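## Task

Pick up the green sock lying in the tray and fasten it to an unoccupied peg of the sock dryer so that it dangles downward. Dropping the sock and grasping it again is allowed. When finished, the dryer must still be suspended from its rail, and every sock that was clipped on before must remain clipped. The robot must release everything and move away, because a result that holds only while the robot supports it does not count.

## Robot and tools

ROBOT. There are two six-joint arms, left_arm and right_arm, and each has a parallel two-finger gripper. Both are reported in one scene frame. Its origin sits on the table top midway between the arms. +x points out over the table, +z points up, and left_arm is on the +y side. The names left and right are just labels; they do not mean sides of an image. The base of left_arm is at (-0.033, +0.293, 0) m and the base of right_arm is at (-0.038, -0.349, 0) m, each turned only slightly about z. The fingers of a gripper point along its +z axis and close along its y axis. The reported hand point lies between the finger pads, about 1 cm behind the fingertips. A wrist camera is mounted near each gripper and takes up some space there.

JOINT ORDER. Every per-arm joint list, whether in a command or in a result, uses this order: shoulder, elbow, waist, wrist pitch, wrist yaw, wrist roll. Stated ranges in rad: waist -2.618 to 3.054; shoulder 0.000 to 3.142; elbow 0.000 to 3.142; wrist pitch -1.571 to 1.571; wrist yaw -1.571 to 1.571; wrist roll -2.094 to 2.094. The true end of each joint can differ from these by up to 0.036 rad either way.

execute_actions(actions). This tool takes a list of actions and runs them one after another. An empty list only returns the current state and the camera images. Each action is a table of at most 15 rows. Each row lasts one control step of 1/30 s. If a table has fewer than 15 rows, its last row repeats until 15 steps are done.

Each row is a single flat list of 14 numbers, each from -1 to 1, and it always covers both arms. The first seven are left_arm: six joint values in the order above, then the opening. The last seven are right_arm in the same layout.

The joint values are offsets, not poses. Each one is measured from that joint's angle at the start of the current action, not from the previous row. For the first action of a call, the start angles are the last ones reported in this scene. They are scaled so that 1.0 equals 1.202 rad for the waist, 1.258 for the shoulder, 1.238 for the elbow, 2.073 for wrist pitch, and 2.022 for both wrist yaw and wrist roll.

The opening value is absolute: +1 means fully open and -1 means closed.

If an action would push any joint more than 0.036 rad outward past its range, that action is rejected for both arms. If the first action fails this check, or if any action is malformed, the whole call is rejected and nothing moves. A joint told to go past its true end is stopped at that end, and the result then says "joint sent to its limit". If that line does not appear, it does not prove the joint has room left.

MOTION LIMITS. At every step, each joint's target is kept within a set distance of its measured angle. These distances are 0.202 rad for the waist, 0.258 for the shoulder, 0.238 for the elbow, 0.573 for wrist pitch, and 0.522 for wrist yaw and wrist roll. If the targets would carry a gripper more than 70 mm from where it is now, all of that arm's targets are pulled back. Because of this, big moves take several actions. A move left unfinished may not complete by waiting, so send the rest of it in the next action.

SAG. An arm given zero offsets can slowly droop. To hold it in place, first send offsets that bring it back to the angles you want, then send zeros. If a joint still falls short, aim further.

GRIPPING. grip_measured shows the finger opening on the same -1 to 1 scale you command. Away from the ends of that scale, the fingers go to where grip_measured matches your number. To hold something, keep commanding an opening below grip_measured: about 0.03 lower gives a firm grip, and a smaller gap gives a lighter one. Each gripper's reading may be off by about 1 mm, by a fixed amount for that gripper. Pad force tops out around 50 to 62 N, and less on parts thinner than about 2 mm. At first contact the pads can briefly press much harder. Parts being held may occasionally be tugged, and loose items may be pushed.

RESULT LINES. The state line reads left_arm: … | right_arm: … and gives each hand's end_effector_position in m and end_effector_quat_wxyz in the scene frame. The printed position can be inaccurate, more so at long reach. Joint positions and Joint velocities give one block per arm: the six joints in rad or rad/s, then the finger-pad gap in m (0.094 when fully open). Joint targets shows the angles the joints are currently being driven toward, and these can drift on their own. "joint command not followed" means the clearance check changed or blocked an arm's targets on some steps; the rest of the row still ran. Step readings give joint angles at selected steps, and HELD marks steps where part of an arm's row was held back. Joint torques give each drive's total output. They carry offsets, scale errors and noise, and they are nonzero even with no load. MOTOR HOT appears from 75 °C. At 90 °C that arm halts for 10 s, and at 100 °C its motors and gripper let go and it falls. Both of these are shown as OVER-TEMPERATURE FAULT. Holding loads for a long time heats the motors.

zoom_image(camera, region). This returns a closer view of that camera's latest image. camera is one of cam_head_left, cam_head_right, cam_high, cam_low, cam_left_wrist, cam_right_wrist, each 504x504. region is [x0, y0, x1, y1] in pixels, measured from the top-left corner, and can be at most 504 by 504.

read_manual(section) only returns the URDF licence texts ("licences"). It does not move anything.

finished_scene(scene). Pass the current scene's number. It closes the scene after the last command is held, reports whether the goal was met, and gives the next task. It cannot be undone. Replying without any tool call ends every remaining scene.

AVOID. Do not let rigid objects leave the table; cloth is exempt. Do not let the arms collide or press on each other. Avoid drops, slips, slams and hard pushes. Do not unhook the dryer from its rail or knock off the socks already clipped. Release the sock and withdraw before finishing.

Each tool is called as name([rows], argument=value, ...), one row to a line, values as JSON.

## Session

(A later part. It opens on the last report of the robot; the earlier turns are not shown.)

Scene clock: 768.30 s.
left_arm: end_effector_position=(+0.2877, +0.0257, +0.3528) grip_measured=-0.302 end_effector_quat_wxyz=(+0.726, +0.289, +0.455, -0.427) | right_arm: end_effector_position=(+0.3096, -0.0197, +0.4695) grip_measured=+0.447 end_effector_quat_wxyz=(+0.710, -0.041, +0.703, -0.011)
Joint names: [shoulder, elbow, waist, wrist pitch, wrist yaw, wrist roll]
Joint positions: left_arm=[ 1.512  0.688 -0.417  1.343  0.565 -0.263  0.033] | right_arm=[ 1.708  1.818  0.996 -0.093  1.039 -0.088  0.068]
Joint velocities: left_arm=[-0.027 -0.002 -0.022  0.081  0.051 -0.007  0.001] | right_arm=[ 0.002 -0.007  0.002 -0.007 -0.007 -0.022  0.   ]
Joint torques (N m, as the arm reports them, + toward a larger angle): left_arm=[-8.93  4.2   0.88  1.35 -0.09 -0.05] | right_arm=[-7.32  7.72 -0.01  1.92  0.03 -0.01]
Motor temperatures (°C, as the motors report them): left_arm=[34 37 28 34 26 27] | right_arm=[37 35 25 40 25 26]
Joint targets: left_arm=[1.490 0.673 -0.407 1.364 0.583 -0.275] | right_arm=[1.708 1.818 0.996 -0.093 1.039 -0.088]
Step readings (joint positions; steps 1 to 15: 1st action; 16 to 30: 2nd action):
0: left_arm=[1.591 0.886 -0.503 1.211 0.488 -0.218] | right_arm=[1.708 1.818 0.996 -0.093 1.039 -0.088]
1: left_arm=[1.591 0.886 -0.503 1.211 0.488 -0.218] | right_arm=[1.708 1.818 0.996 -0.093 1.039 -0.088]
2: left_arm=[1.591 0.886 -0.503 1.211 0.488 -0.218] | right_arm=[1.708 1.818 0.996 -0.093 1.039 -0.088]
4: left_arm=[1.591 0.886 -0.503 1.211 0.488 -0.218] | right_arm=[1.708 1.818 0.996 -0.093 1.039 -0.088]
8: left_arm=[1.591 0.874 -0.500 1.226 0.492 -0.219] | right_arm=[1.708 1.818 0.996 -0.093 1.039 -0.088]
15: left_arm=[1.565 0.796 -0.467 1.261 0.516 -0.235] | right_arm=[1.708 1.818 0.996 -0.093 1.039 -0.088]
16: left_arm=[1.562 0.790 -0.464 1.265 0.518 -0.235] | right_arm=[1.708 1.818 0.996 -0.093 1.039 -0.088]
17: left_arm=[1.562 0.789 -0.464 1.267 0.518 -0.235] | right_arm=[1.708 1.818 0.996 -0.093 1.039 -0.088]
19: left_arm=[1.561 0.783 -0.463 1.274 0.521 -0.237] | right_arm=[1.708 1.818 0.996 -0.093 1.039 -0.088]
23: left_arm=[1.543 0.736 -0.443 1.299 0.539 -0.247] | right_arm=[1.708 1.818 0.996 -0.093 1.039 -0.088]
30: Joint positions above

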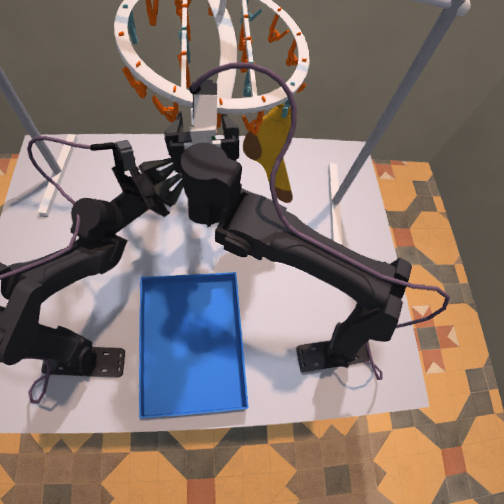

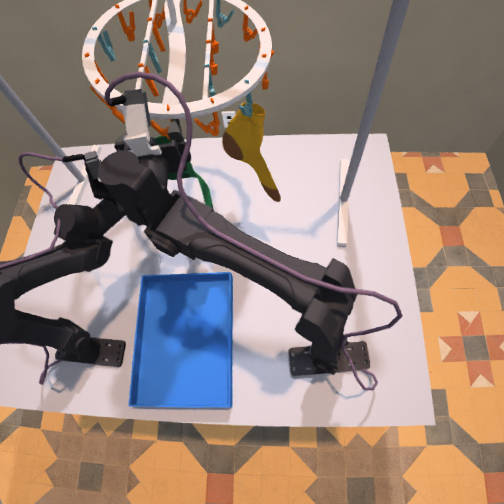

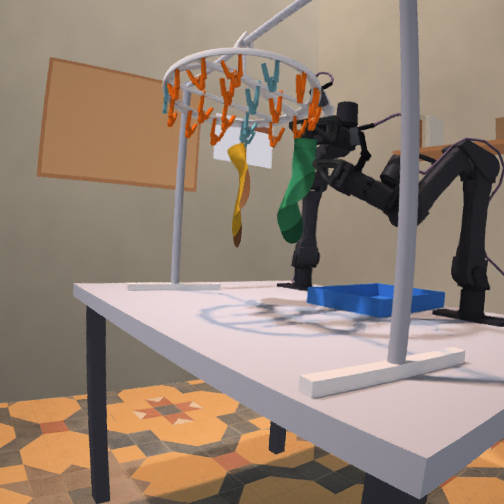

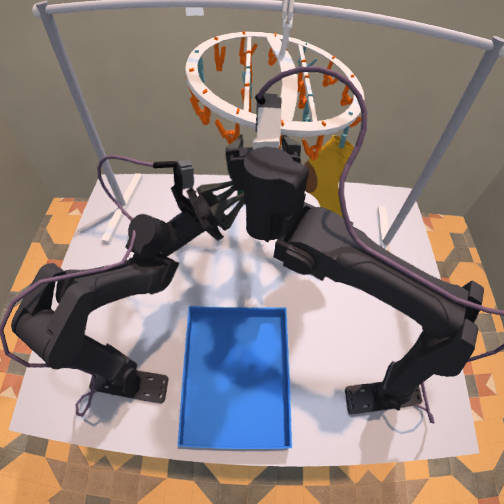

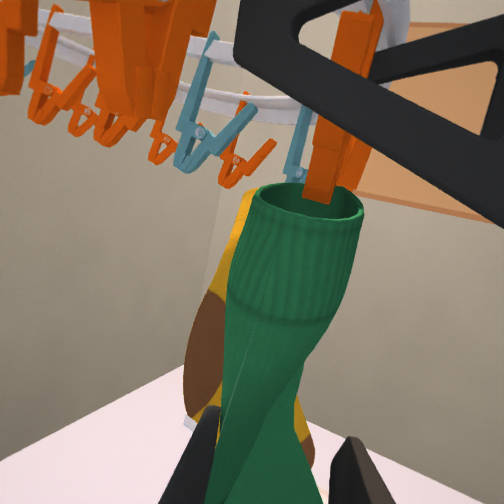

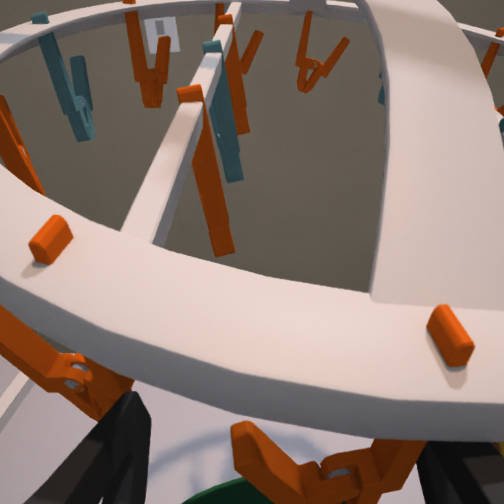

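execute_actions([
  [[-0.008,-0.003,0,-0.004,0,0,-0.3,-0.003,-0.003,0.004,0,0.003,0,0.45],[-0.016,-0.006,0,-0.007,0,0,-0.3,-0.006,-0.006,0.007,0,0.005,0,0.45],[-0.024,-0.008,0,-0.01,0,0,-0.3,-0.009,-0.008,0.011,0,0.008,0,0.45],[-0.032,-0.011,0,-0.014,0,0,-0.3,-0.012,-0.011,0.014,0,0.01,0,0.45],[-0.04,-0.014,0,-0.017,0,0,-0.3,-0.015,-0.014,0.018,0.001,0.013,0,0.45],[-0.048,-0.016,0,-0.021,0,0,-0.3,-0.018,-0.016,0.021,0.001,0.015,0,0.45],[-0.056,-0.019,0,-0.024,0,0,-0.3,-0.021,-0.019,0.025,0.001,0.018,0,0.45],[-0.064,-0.022,0,-0.028,0,0,-0.3,-0.024,-0.022,0.028,0.001,0.02,0,0.45],[-0.072,-0.024,0,-0.031,0,0,-0.3,-0.027,-0.024,0.032,0.002,0.023,0,0.45],[-0.08,-0.027,0,-0.035,0,0,-0.3,-0.03,-0.027,0.035,0.002,0.025,0,0.45],[-0.088,-0.03,0,-0.038,0,0,-0.3,-0.033,-0.03,0.039,0.002,0.028,0,0.45],[-0.096,-0.032,0,-0.042,0,0,-0.3,-0.036,-0.032,0.042,0.002,0.03,0,0.45],[-0.104,-0.035,0,-0.045,0,0,-0.3,-0.039,-0.035,0.046,0.002,0.033,0,0.45],[-0.112,-0.038,0,-0.049,0,0,-0.3,-0.042,-0.038,0.049,0.003,0.035,0,0.45],[-0.12,-0.04,0,-0.052,0,0,-0.3,-0.045,-0.04,0.053,0.003,0.038,0,0.45]],
  [[-0.012,-0.004,0,-0.005,0,0,-0.3,-0.005,-0.004,0.006,0,0.004,0,0.45],[-0.024,-0.008,0,-0.01,0,0,-0.3,-0.009,-0.008,0.012,0,0.009,0,0.45],[-0.036,-0.012,0,-0.016,0,0,-0.3,-0.014,-0.012,0.018,0.001,0.013,0,0.45],[-0.048,-0.016,0,-0.021,0,0,-0.3,-0.018,-0.016,0.024,0.001,0.017,0,0.45],[-0.06,-0.02,0,-0.026,0,0,-0.3,-0.023,-0.02,0.03,0.001,0.022,0,0.45],[-0.072,-0.024,0,-0.031,0,0,-0.3,-0.027,-0.024,0.036,0.002,0.026,0,0.45],[-0.084,-0.028,0,-0.036,0,0,-0.3,-0.032,-0.028,0.042,0.002,0.03,0,0.45],[-0.096,-0.032,0,-0.042,0,0,-0.3,-0.036,-0.032,0.048,0.002,0.035,0,0.45],[-0.108,-0.036,0,-0.047,0,0,-0.3,-0.041,-0.036,0.054,0.003,0.039,0,0.45],[-0.12,-0.04,0,-0.052,0,0,-0.3,-0.045,-0.04,0.06,0.003,0.043,0,0.45]],
])

Scene clock: 836.97 s.
left_arm: end_effector_position=(+0.2430, +0.0467, +0.3951) grip_measured=-0.302 end_effector_quat_wxyz=(+0.739, +0.293, +0.429, -0.428) | right_arm: end_effector_position=(+0.2652, -0.0155, +0.4742) grip_measured=+0.447 end_effector_quat_wxyz=(+0.711, -0.040, +0.702, -0.004)
Joint names: [shoulder, elbow, waist, wrist pitch, wrist yaw, wrist roll]
Joint positions: left_arm=[ 1.262  0.633 -0.417  1.208  0.574 -0.267  0.033] | right_arm=[ 1.649  1.767  1.113 -0.09   1.147 -0.088  0.068]
Joint velocities: left_arm=[ 0.002 -0.012  0.007 -0.081 -0.007 -0.037  0.   ] | right_arm=[-0.037 -0.002 -0.012  0.081  0.007 -0.022  0.001]
Joint torques (N m, as the arm reports them, + toward a larger angle): left_arm=[-5.93  4.26  0.02  0.94 -0.22  0.02] | right_arm=[-8.13  5.76  0.4   1.88  0.1  -0.01]
Motor temperatures (°C, as the motors report them): left_arm=[34 35 28 35 26 27] | right_arm=[37 35 25 40 25 26]
Joint targets: left_arm=[1.248 0.613 -0.417 1.173 0.574 -0.267] | right_arm=[1.628 1.744 1.117 -0.087 1.169 -0.088]
Step readings (joint positions; steps 1 to 15: 1st action; 16 to 30: 2nd action):
0: left_arm=[1.511 0.688 -0.417 1.356 0.574 -0.267] | right_arm=[1.708 1.818 0.996 -0.093 1.039 -0.088]
1: left_arm=[1.511 0.688 -0.417 1.355 0.574 -0.267] | right_arm=[1.708 1.818 0.996 -0.093 1.039 -0.088]
2: left_arm=[1.511 0.688 -0.417 1.354 0.574 -0.267] | right_arm=[1.708 1.818 0.996 -0.093 1.039 -0.088]
4: left_arm=[1.510 0.688 -0.417 1.346 0.574 -0.267] | right_arm=[1.708 1.818 0.998 -0.093 1.041 -0.088]
8: left_arm=[1.480 0.687 -0.417 1.318 0.574 -0.267] | right_arm=[1.708 1.818 1.011 -0.093 1.054 -0.088]
15: left_arm=[1.399 0.663 -0.417 1.280 0.574 -0.267] | right_arm=[1.685 1.794 1.044 -0.093 1.082 -0.088]
16: left_arm=[1.393 0.662 -0.417 1.279 0.574 -0.267] | right_arm=[1.684 1.793 1.047 -0.093 1.084 -0.088]
17: left_arm=[1.391 0.662 -0.417 1.279 0.574 -0.267] | right_arm=[1.684 1.793 1.049 -0.091 1.085 -0.088]
19: left_arm=[1.384 0.662 -0.417 1.270 0.574 -0.267] | right_arm=[1.684 1.793 1.053 -0.091 1.090 -0.088]
23: left_arm=[1.333 0.647 -0.417 1.237 0.574 -0.267] | right_arm=[1.675 1.786 1.078 -0.090 1.112 -0.088]
30: Joint positions above

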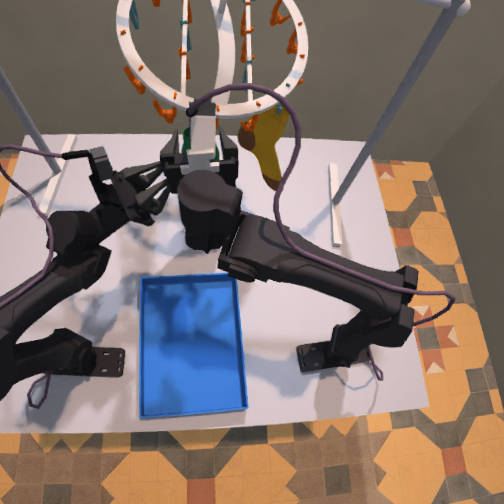

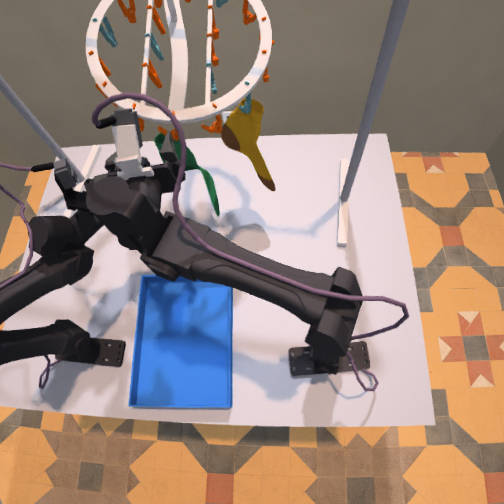

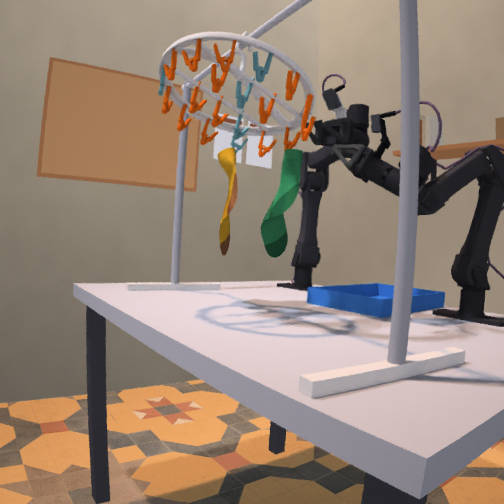

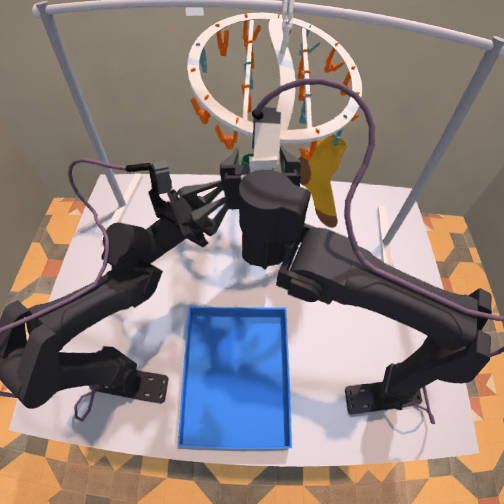

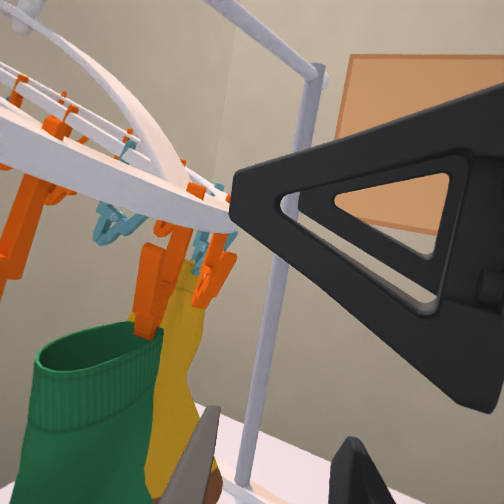

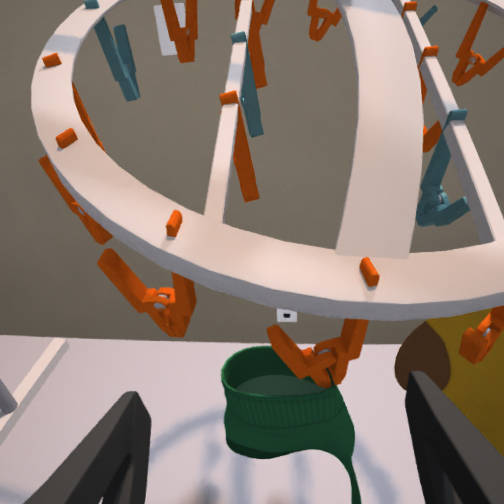

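execute_actions([
  [[-0.012,-0.004,0,-0.005,0,0,-0.3,-0.002,-0.002,0.005,0,0.003,0,0.45],[-0.035,-0.013,0,-0.016,0,0,-0.3,-0.007,-0.006,0.014,0,0.009,0,0.45],[-0.058,-0.022,0,-0.027,0,0,-0.3,-0.011,-0.01,0.023,0,0.015,0,0.45],[-0.082,-0.03,0,-0.038,0,0,-0.3,-0.016,-0.014,0.032,0,0.021,0,0.45],[-0.105,-0.039,0,-0.049,0,0,-0.3,-0.021,-0.018,0.041,0,0.028,0,0.45],[-0.128,-0.048,0,-0.06,0,0,-0.3,-0.025,-0.023,0.051,0,0.034,0,0.45],[-0.152,-0.056,0,-0.071,0,0,-0.3,-0.03,-0.027,0.06,0,0.04,0,0.45],[-0.175,-0.065,0,-0.082,0,0,-0.3,-0.034,-0.031,0.069,0,0.046,0,0.45]],
  [[-0.022,-0.008,0,-0.01,0,0,-0.3,-0.004,-0.004,0.009,0,0.006,0,0.45],[-0.044,-0.016,0,-0.02,0,0,-0.3,-0.009,-0.008,0.017,0,0.012,0,0.45],[-0.066,-0.024,0,-0.031,0,0,-0.3,-0.013,-0.012,0.026,0,0.017,0,0.45],[-0.088,-0.032,0,-0.041,0,0,-0.3,-0.017,-0.016,0.035,0,0.023,0,0.45],[-0.109,-0.041,0,-0.051,0,0,-0.3,-0.021,-0.019,0.043,0,0.029,0,0.45],[-0.131,-0.049,0,-0.062,0,0,-0.3,-0.026,-0.023,0.052,0,0.035,0,0.45],[-0.153,-0.057,0,-0.072,0,0,-0.3,-0.03,-0.027,0.06,0,0.04,0,0.45],[-0.175,-0.065,0,-0.082,0,0,-0.3,-0.034,-0.031,0.069,0,0.046,0,0.45]],
  [[-0.022,-0.008,0,-0.01,0,0,-0.3,-0.02,-0.02,0,0,0,0,0.45],[-0.044,-0.016,0,-0.02,0,0,-0.3,-0.04,-0.04,0,0,0,0,0.45],[-0.066,-0.024,0,-0.031,0,0,-0.3,-0.06,-0.06,0,0,0,0,0.45],[-0.088,-0.032,0,-0.041,0,0,-0.3,-0.08,-0.08,0,0,0,0,0.45],[-0.109,-0.041,0,-0.051,0,0,-0.3,-0.1,-0.1,0,0,0,0,0.45],[-0.131,-0.049,0,-0.062,0,0,-0.3,-0.12,-0.12,0,0,0,0,0.45],[-0.153,-0.057,0,-0.072,0,0,-0.3,-0.14,-0.14,0,0,0,0,0.45],[-0.175,-0.065,0,-0.082,0,0,-0.3,-0.16,-0.16,0,0,0,0,0.45],[-0.175,-0.065,0,-0.082,0,0,-0.3,-0.18,-0.18,0,0,0,0,0.45],[-0.175,-0.065,0,-0.082,0,0,-0.3,-0.19,-0.19,0,0,0,0,0.45]],
  [[0,0,0,0,0,0,-0.3,-0.02,-0.02,0,0,0,0,0.45],[0,0,0,0,0,0,-0.3,-0.04,-0.04,0,0,0,0,0.45],[0,0,0,0,0,0,-0.3,-0.06,-0.06,0,0,0,0,0.45],[0,0,0,0,0,0,-0.3,-0.08,-0.08,0,0,0,0,0.45],[0,0,0,0,0,0,-0.3,-0.1,-0.1,0,0,0,0,0.45],[0,0,0,0,0,0,-0.3,-0.12,-0.12,0,0,0,0,0.45],[0,0,0,0,0,0,-0.3,-0.14,-0.14,0,0,0,0,0.45],[0,0,0,0,0,0,-0.3,-0.16,-0.16,0,0,0,0,0.45],[0,0,0,0,0,0,-0.3,-0.18,-0.18,0,0,0,0,0.45],[0,0,0,0,0,0,-0.3,-0.19,-0.19,0,0,0,0,0.45]],
])

Scene clock: 857.83 s.
left_arm: end_effector_position=(+0.1350, +0.1012, +0.4195) grip_measured=-0.302 end_effector_quat_wxyz=(+0.752, +0.294, +0.408, -0.427) | right_arm: end_effector_position=(+0.1822, -0.1304, +0.4730) grip_measured=+0.447 end_effector_quat_wxyz=(+0.716, -0.022, +0.697, +0.027)
Joint names: [shoulder, elbow, waist, wrist pitch, wrist yaw, wrist roll]
Joint positions: left_arm=[ 0.63   0.453 -0.417  0.806  0.574 -0.267  0.033] | right_arm=[ 1.141  1.32   1.276 -0.083  1.292 -0.088  0.068]
Joint velocities: left_arm=[-0.012  0.002 -0.007 -0.051  0.007 -0.066 -0.001] | right_arm=[-0.012  0.002 -0.017  0.007 -0.022 -0.007  0.   ]
Joint torques (N m, as the arm reports them, + toward a larger angle): left_arm=[ 0.86  5.76  0.04  1.16 -0.23  0.02] | right_arm=[-2.57  5.17  0.02  1.72 -0.01  0.  ]
Motor temperatures (°C, as the motors report them): left_arm=[33 35 28 34 26 27] | right_arm=[38 34 25 40 25 26]
Joint targets: left_arm=[0.630 0.453 -0.417 0.808 0.574 -0.267] | right_arm=[1.134 1.293 1.276 -0.086 1.292 -0.088]
Step readings (joint positions; steps 1 to 15: 1st action; 16 to 30: 2nd action; 31 to 45: 3rd action; 46 to 60: 4th action):
0: left_arm=[1.262 0.633 -0.417 1.187 0.574 -0.267] | right_arm=[1.649 1.767 1.113 -0.090 1.158 -0.088]
1: left_arm=[1.262 0.633 -0.417 1.187 0.574 -0.267] | right_arm=[1.649 1.767 1.113 -0.090 1.158 -0.088]
2: left_arm=[1.260 0.633 -0.417 1.186 0.574 -0.267] | right_arm=[1.649 1.767 1.113 -0.090 1.158 -0.088]
4: left_arm=[1.238 0.625 -0.417 1.169 0.574 -0.267] | right_arm=[1.649 1.767 1.121 -0.090 1.163 -0.088]
8: left_arm=[1.123 0.585 -0.417 1.113 0.574 -0.267] | right_arm=[1.644 1.761 1.164 -0.090 1.190 -0.088]
15: left_arm=[1.049 0.573 -0.417 1.077 0.574 -0.267] | right_arm=[1.629 1.751 1.195 -0.090 1.220 -0.088]
16: left_arm=[1.049 0.573 -0.417 1.073 0.574 -0.267] | right_arm=[1.629 1.751 1.195 -0.090 1.221 -0.088]
17: left_arm=[1.045 0.573 -0.417 1.067 0.574 -0.267] | right_arm=[1.629 1.751 1.197 -0.090 1.223 -0.088]
19: left_arm=[1.017 0.564 -0.417 1.043 0.574 -0.267] | right_arm=[1.629 1.751 1.206 -0.090 1.232 -0.088]
23: left_arm=[0.903 0.525 -0.417 0.985 0.574 -0.267] | right_arm=[1.622 1.744 1.249 -0.090 1.262 -0.088]
30: left_arm=[0.838 0.513 -0.417 0.943 0.574 -0.267] | right_arm=[1.608 1.735 1.276 -0.090 1.293 -0.088]
31: left_arm=[0.838 0.513 -0.417 0.939 0.574 -0.267] | right_arm=[1.608 1.735 1.276 -0.090 1.293 -0.088]
32: left_arm=[0.835 0.513 -0.417 0.934 0.574 -0.267] | right_arm=[1.604 1.730 1.276 -0.089 1.293 -0.088]
34: left_arm=[0.806 0.504 -0.417 0.911 0.574 -0.267] | right_arm=[1.579 1.694 1.276 -0.089 1.292 -0.088]
38: left_arm=[0.691 0.466 -0.417 0.854 0.574 -0.267] | right_arm=[1.486 1.593 1.276 -0.089 1.291 -0.088]
45: left_arm=[0.630 0.453 -0.417 0.808 0.574 -0.267] | right_arm=[1.373 1.528 1.276 -0.086 1.292 -0.088]
46: left_arm=[0.630 0.453 -0.417 0.806 0.574 -0.267] | right_arm=[1.371 1.528 1.276 -0.086 1.292 -0.088]
47: left_arm=[0.630 0.453 -0.417 0.806 0.574 -0.267] | right_arm=[1.368 1.524 1.276 -0.084 1.292 -0.088]
49: left_arm=[0.630 0.453 -0.417 0.806 0.574 -0.267] | right_arm=[1.343 1.489 1.276 -0.084 1.290 -0.088]
53: left_arm=[0.630 0.453 -0.417 0.806 0.574 -0.267] | right_arm=[1.248 1.388 1.276 -0.084 1.290 -0.088]
60: Joint positions above

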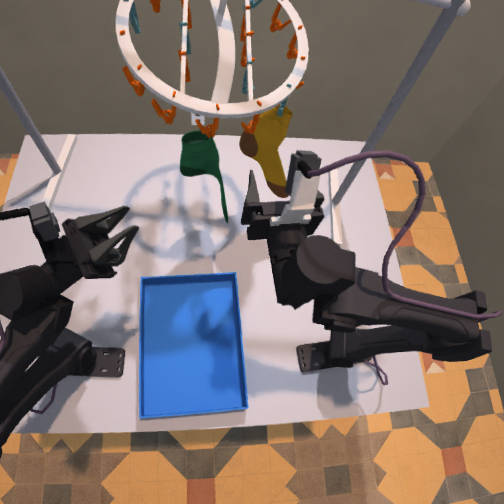

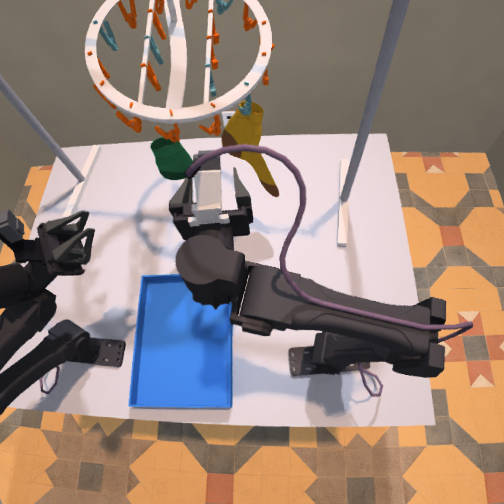

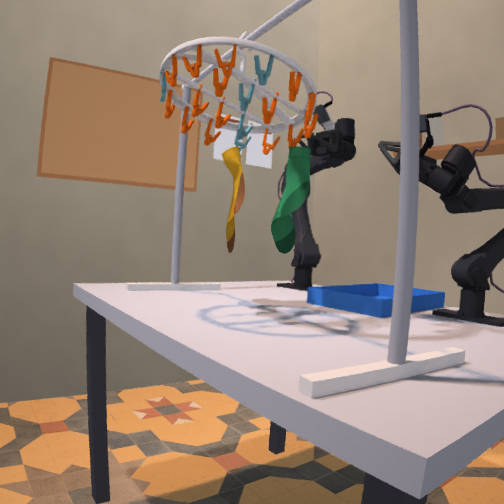

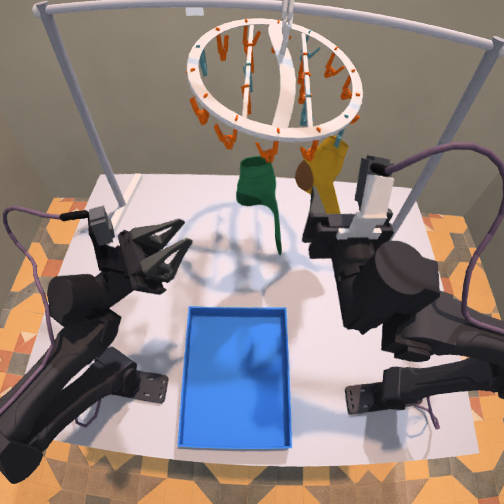

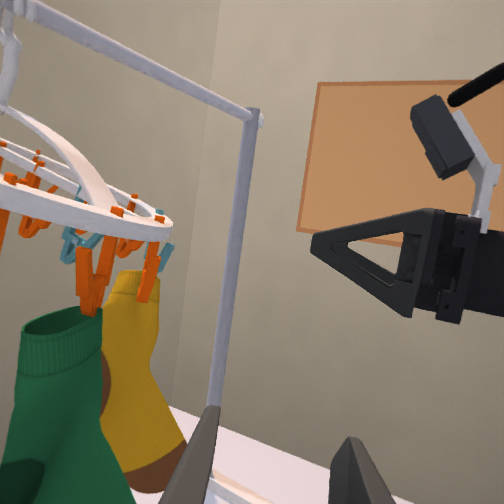

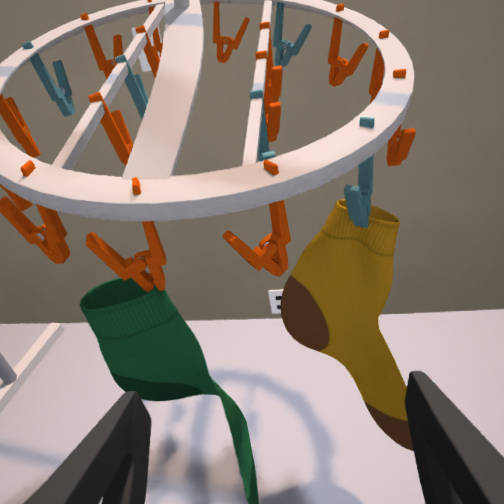

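execute_actions([
  [[0,0,0,0,0,0,-0.3,-0.02,-0.02,0,0,0,0,0.45],[0,0,0,0,0,0,-0.3,-0.04,-0.04,0,0,0,0,0.45],[0,0,0,0,0,0,-0.3,-0.06,-0.06,0,0,0,0,0.45],[0,0,0,0,0,0,-0.3,-0.08,-0.08,0,0,0,0,0.45],[0,0,0,0,0,0,-0.3,-0.1,-0.1,0,0,0,0,0.45],[0,0,0,0,0,0,-0.3,-0.12,-0.12,0,0,0,0,0.45],[0,0,0,0,0,0,-0.3,-0.14,-0.14,0,0,0,0,0.45],[0,0,0,0,0,0,-0.3,-0.16,-0.16,0,0,0,0,0.45],[0,0,0,0,0,0,-0.3,-0.18,-0.18,0,0,0,0,0.45],[0,0,0,0,0,0,-0.3,-0.19,-0.19,0,0,0,0,0.45]],
])

zoom_image(camera="cam_high", region=[140, 0, 360, 260])

zoom_image(camera="cam_right_wrist", region=[0, 100, 300, 400])

Scene clock: 873.83 s.
left_arm: end_effector_position=(+0.1350, +0.1012, +0.4195) grip_measured=-0.302 end_effector_quat_wxyz=(+0.752, +0.294, +0.408, -0.427) | right_arm: end_effector_position=(+0.1710, -0.1836, +0.4492) grip_measured=+0.447 end_effector_quat_wxyz=(+0.718, -0.014, +0.695, +0.034)
Joint names: [shoulder, elbow, waist, wrist pitch, wrist yaw, wrist roll]
Joint positions: left_arm=[ 0.63   0.453 -0.417  0.806  0.574 -0.267  0.033] | right_arm=[ 0.911  1.112  1.276 -0.08   1.292 -0.088  0.068]
Joint velocities: left_arm=[-0.012  0.012 -0.002 -0.037  0.051 -0.022  0.   ] | right_arm=[-0.012 -0.007  0.002 -0.11  -0.037 -0.022 -0.002]
Joint torques (N m, as the arm reports them, + toward a larger angle): left_arm=[ 0.78  5.77  0.06  1.16 -0.22  0.02] | right_arm=[-1.06  5.39  0.08  1.73 -0.02  0.  ]
Motor temperatures (°C, as the motors report them): left_arm=[31 35 28 34 26 27] | right_arm=[35 34 25 39 25 26]
Joint targets: left_arm=[0.630 0.453 -0.417 0.806 0.574 -0.267] | right_arm=[0.901 1.085 1.276 -0.082 1.292 -0.088]
Step readings (joint positions):
0: left_arm=[0.630 0.453 -0.417 0.806 0.574 -0.267] | right_arm=[1.141 1.315 1.276 -0.083 1.292 -0.088]
1: left_arm=[0.630 0.453 -0.417 0.806 0.574 -0.267] | right_arm=[1.141 1.315 1.276 -0.083 1.292 -0.088]
2: left_arm=[0.630 0.453 -0.417 0.806 0.574 -0.267] | right_arm=[1.138 1.312 1.276 -0.082 1.291 -0.088]
4: left_arm=[0.630 0.453 -0.417 0.806 0.574 -0.267] | right_arm=[1.112 1.281 1.276 -0.081 1.290 -0.088]
8: left_arm=[0.630 0.453 -0.417 0.806 0.574 -0.267] | right_arm=[1.011 1.182 1.276 -0.081 1.290 -0.088]
15: Joint positions above

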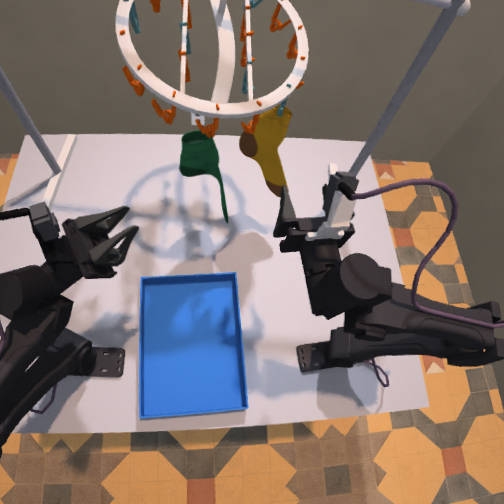

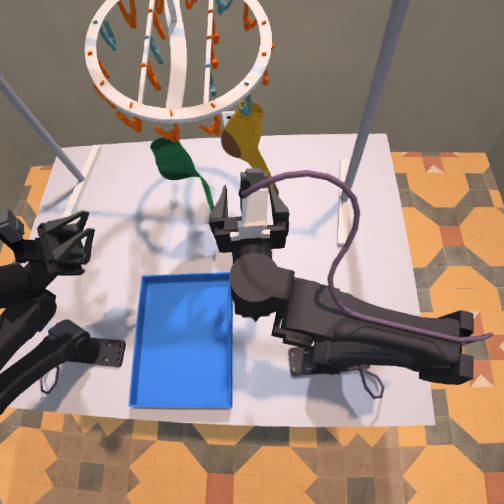

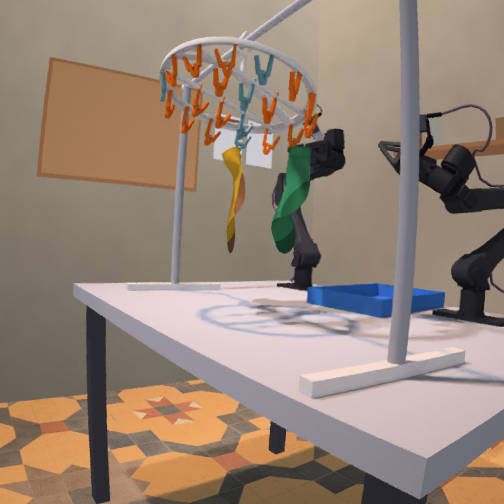

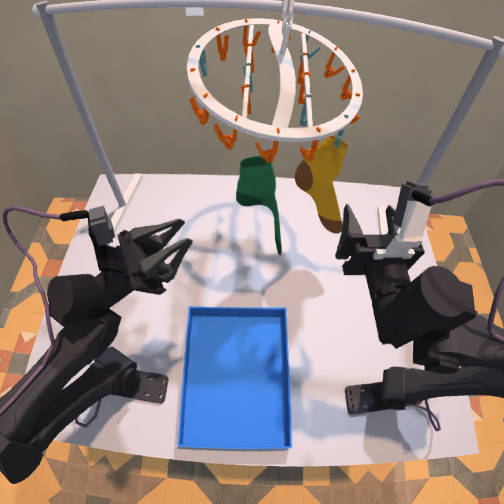

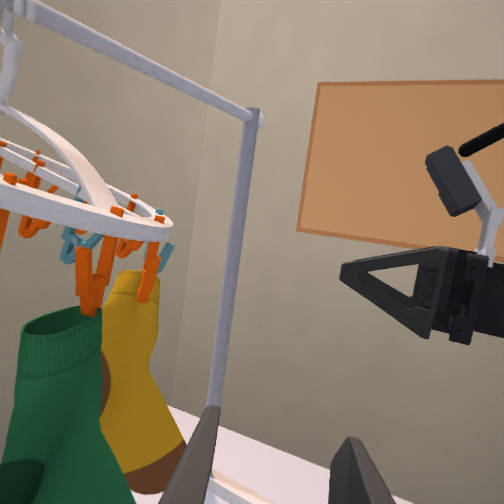

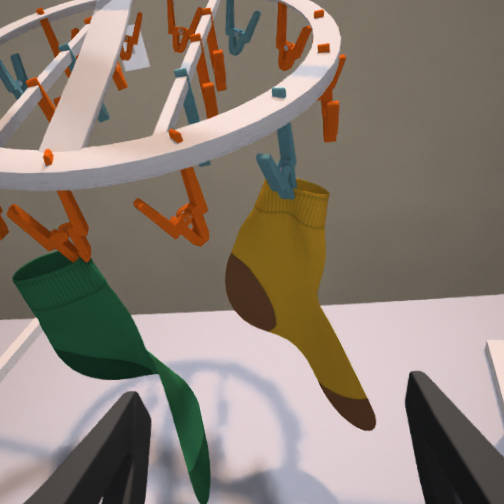

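Region (140, 0, 360, 260) of cam_high's 504x504 image, scaled by 1.938, with more detail than that image has; it fills the left 426 columns of this view, and the rest is white.

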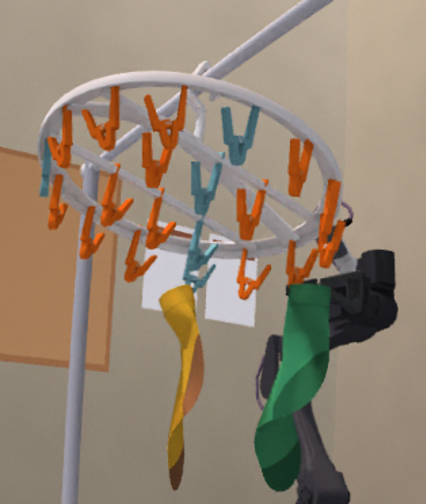

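Region (0, 100, 300, 400) of cam_right_wrist's 504x504 image, scaled by 1.680, with more detail than that image has.

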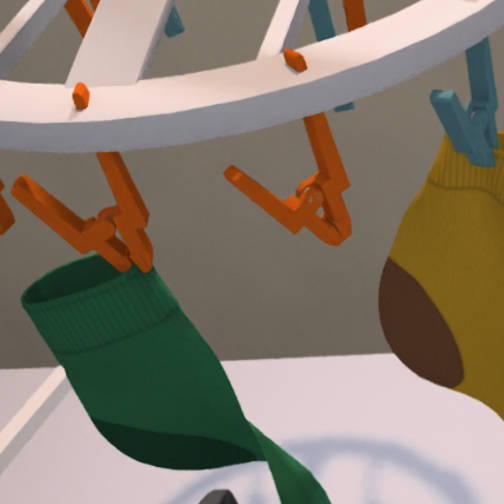

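zoom_image(camera="cam_left_wrist", region=[10, 240, 170, 400])

zoom_image(camera="cam_right_wrist", region=[20, 200, 140, 320])

Region (10, 240, 170, 400) of cam_left_wrist's 504x504 image, scaled by 3.150, with more detail than that image has.

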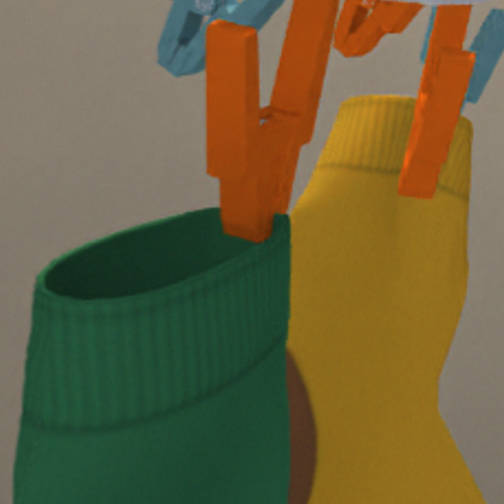

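Region (20, 200, 140, 320) of cam_right_wrist's 504x504 image, scaled by 4.200, with more detail than that image has.

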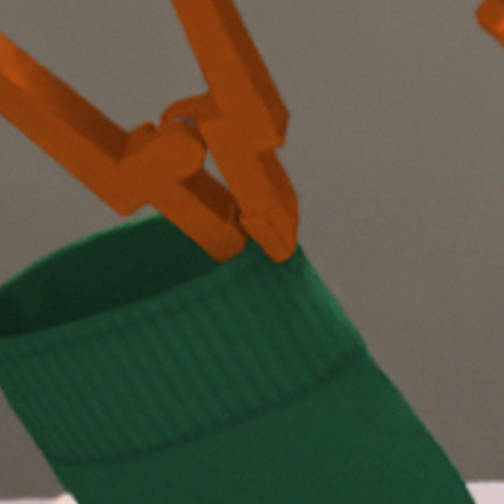

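finished_scene(scene=2)

The scene is finished: the task was done.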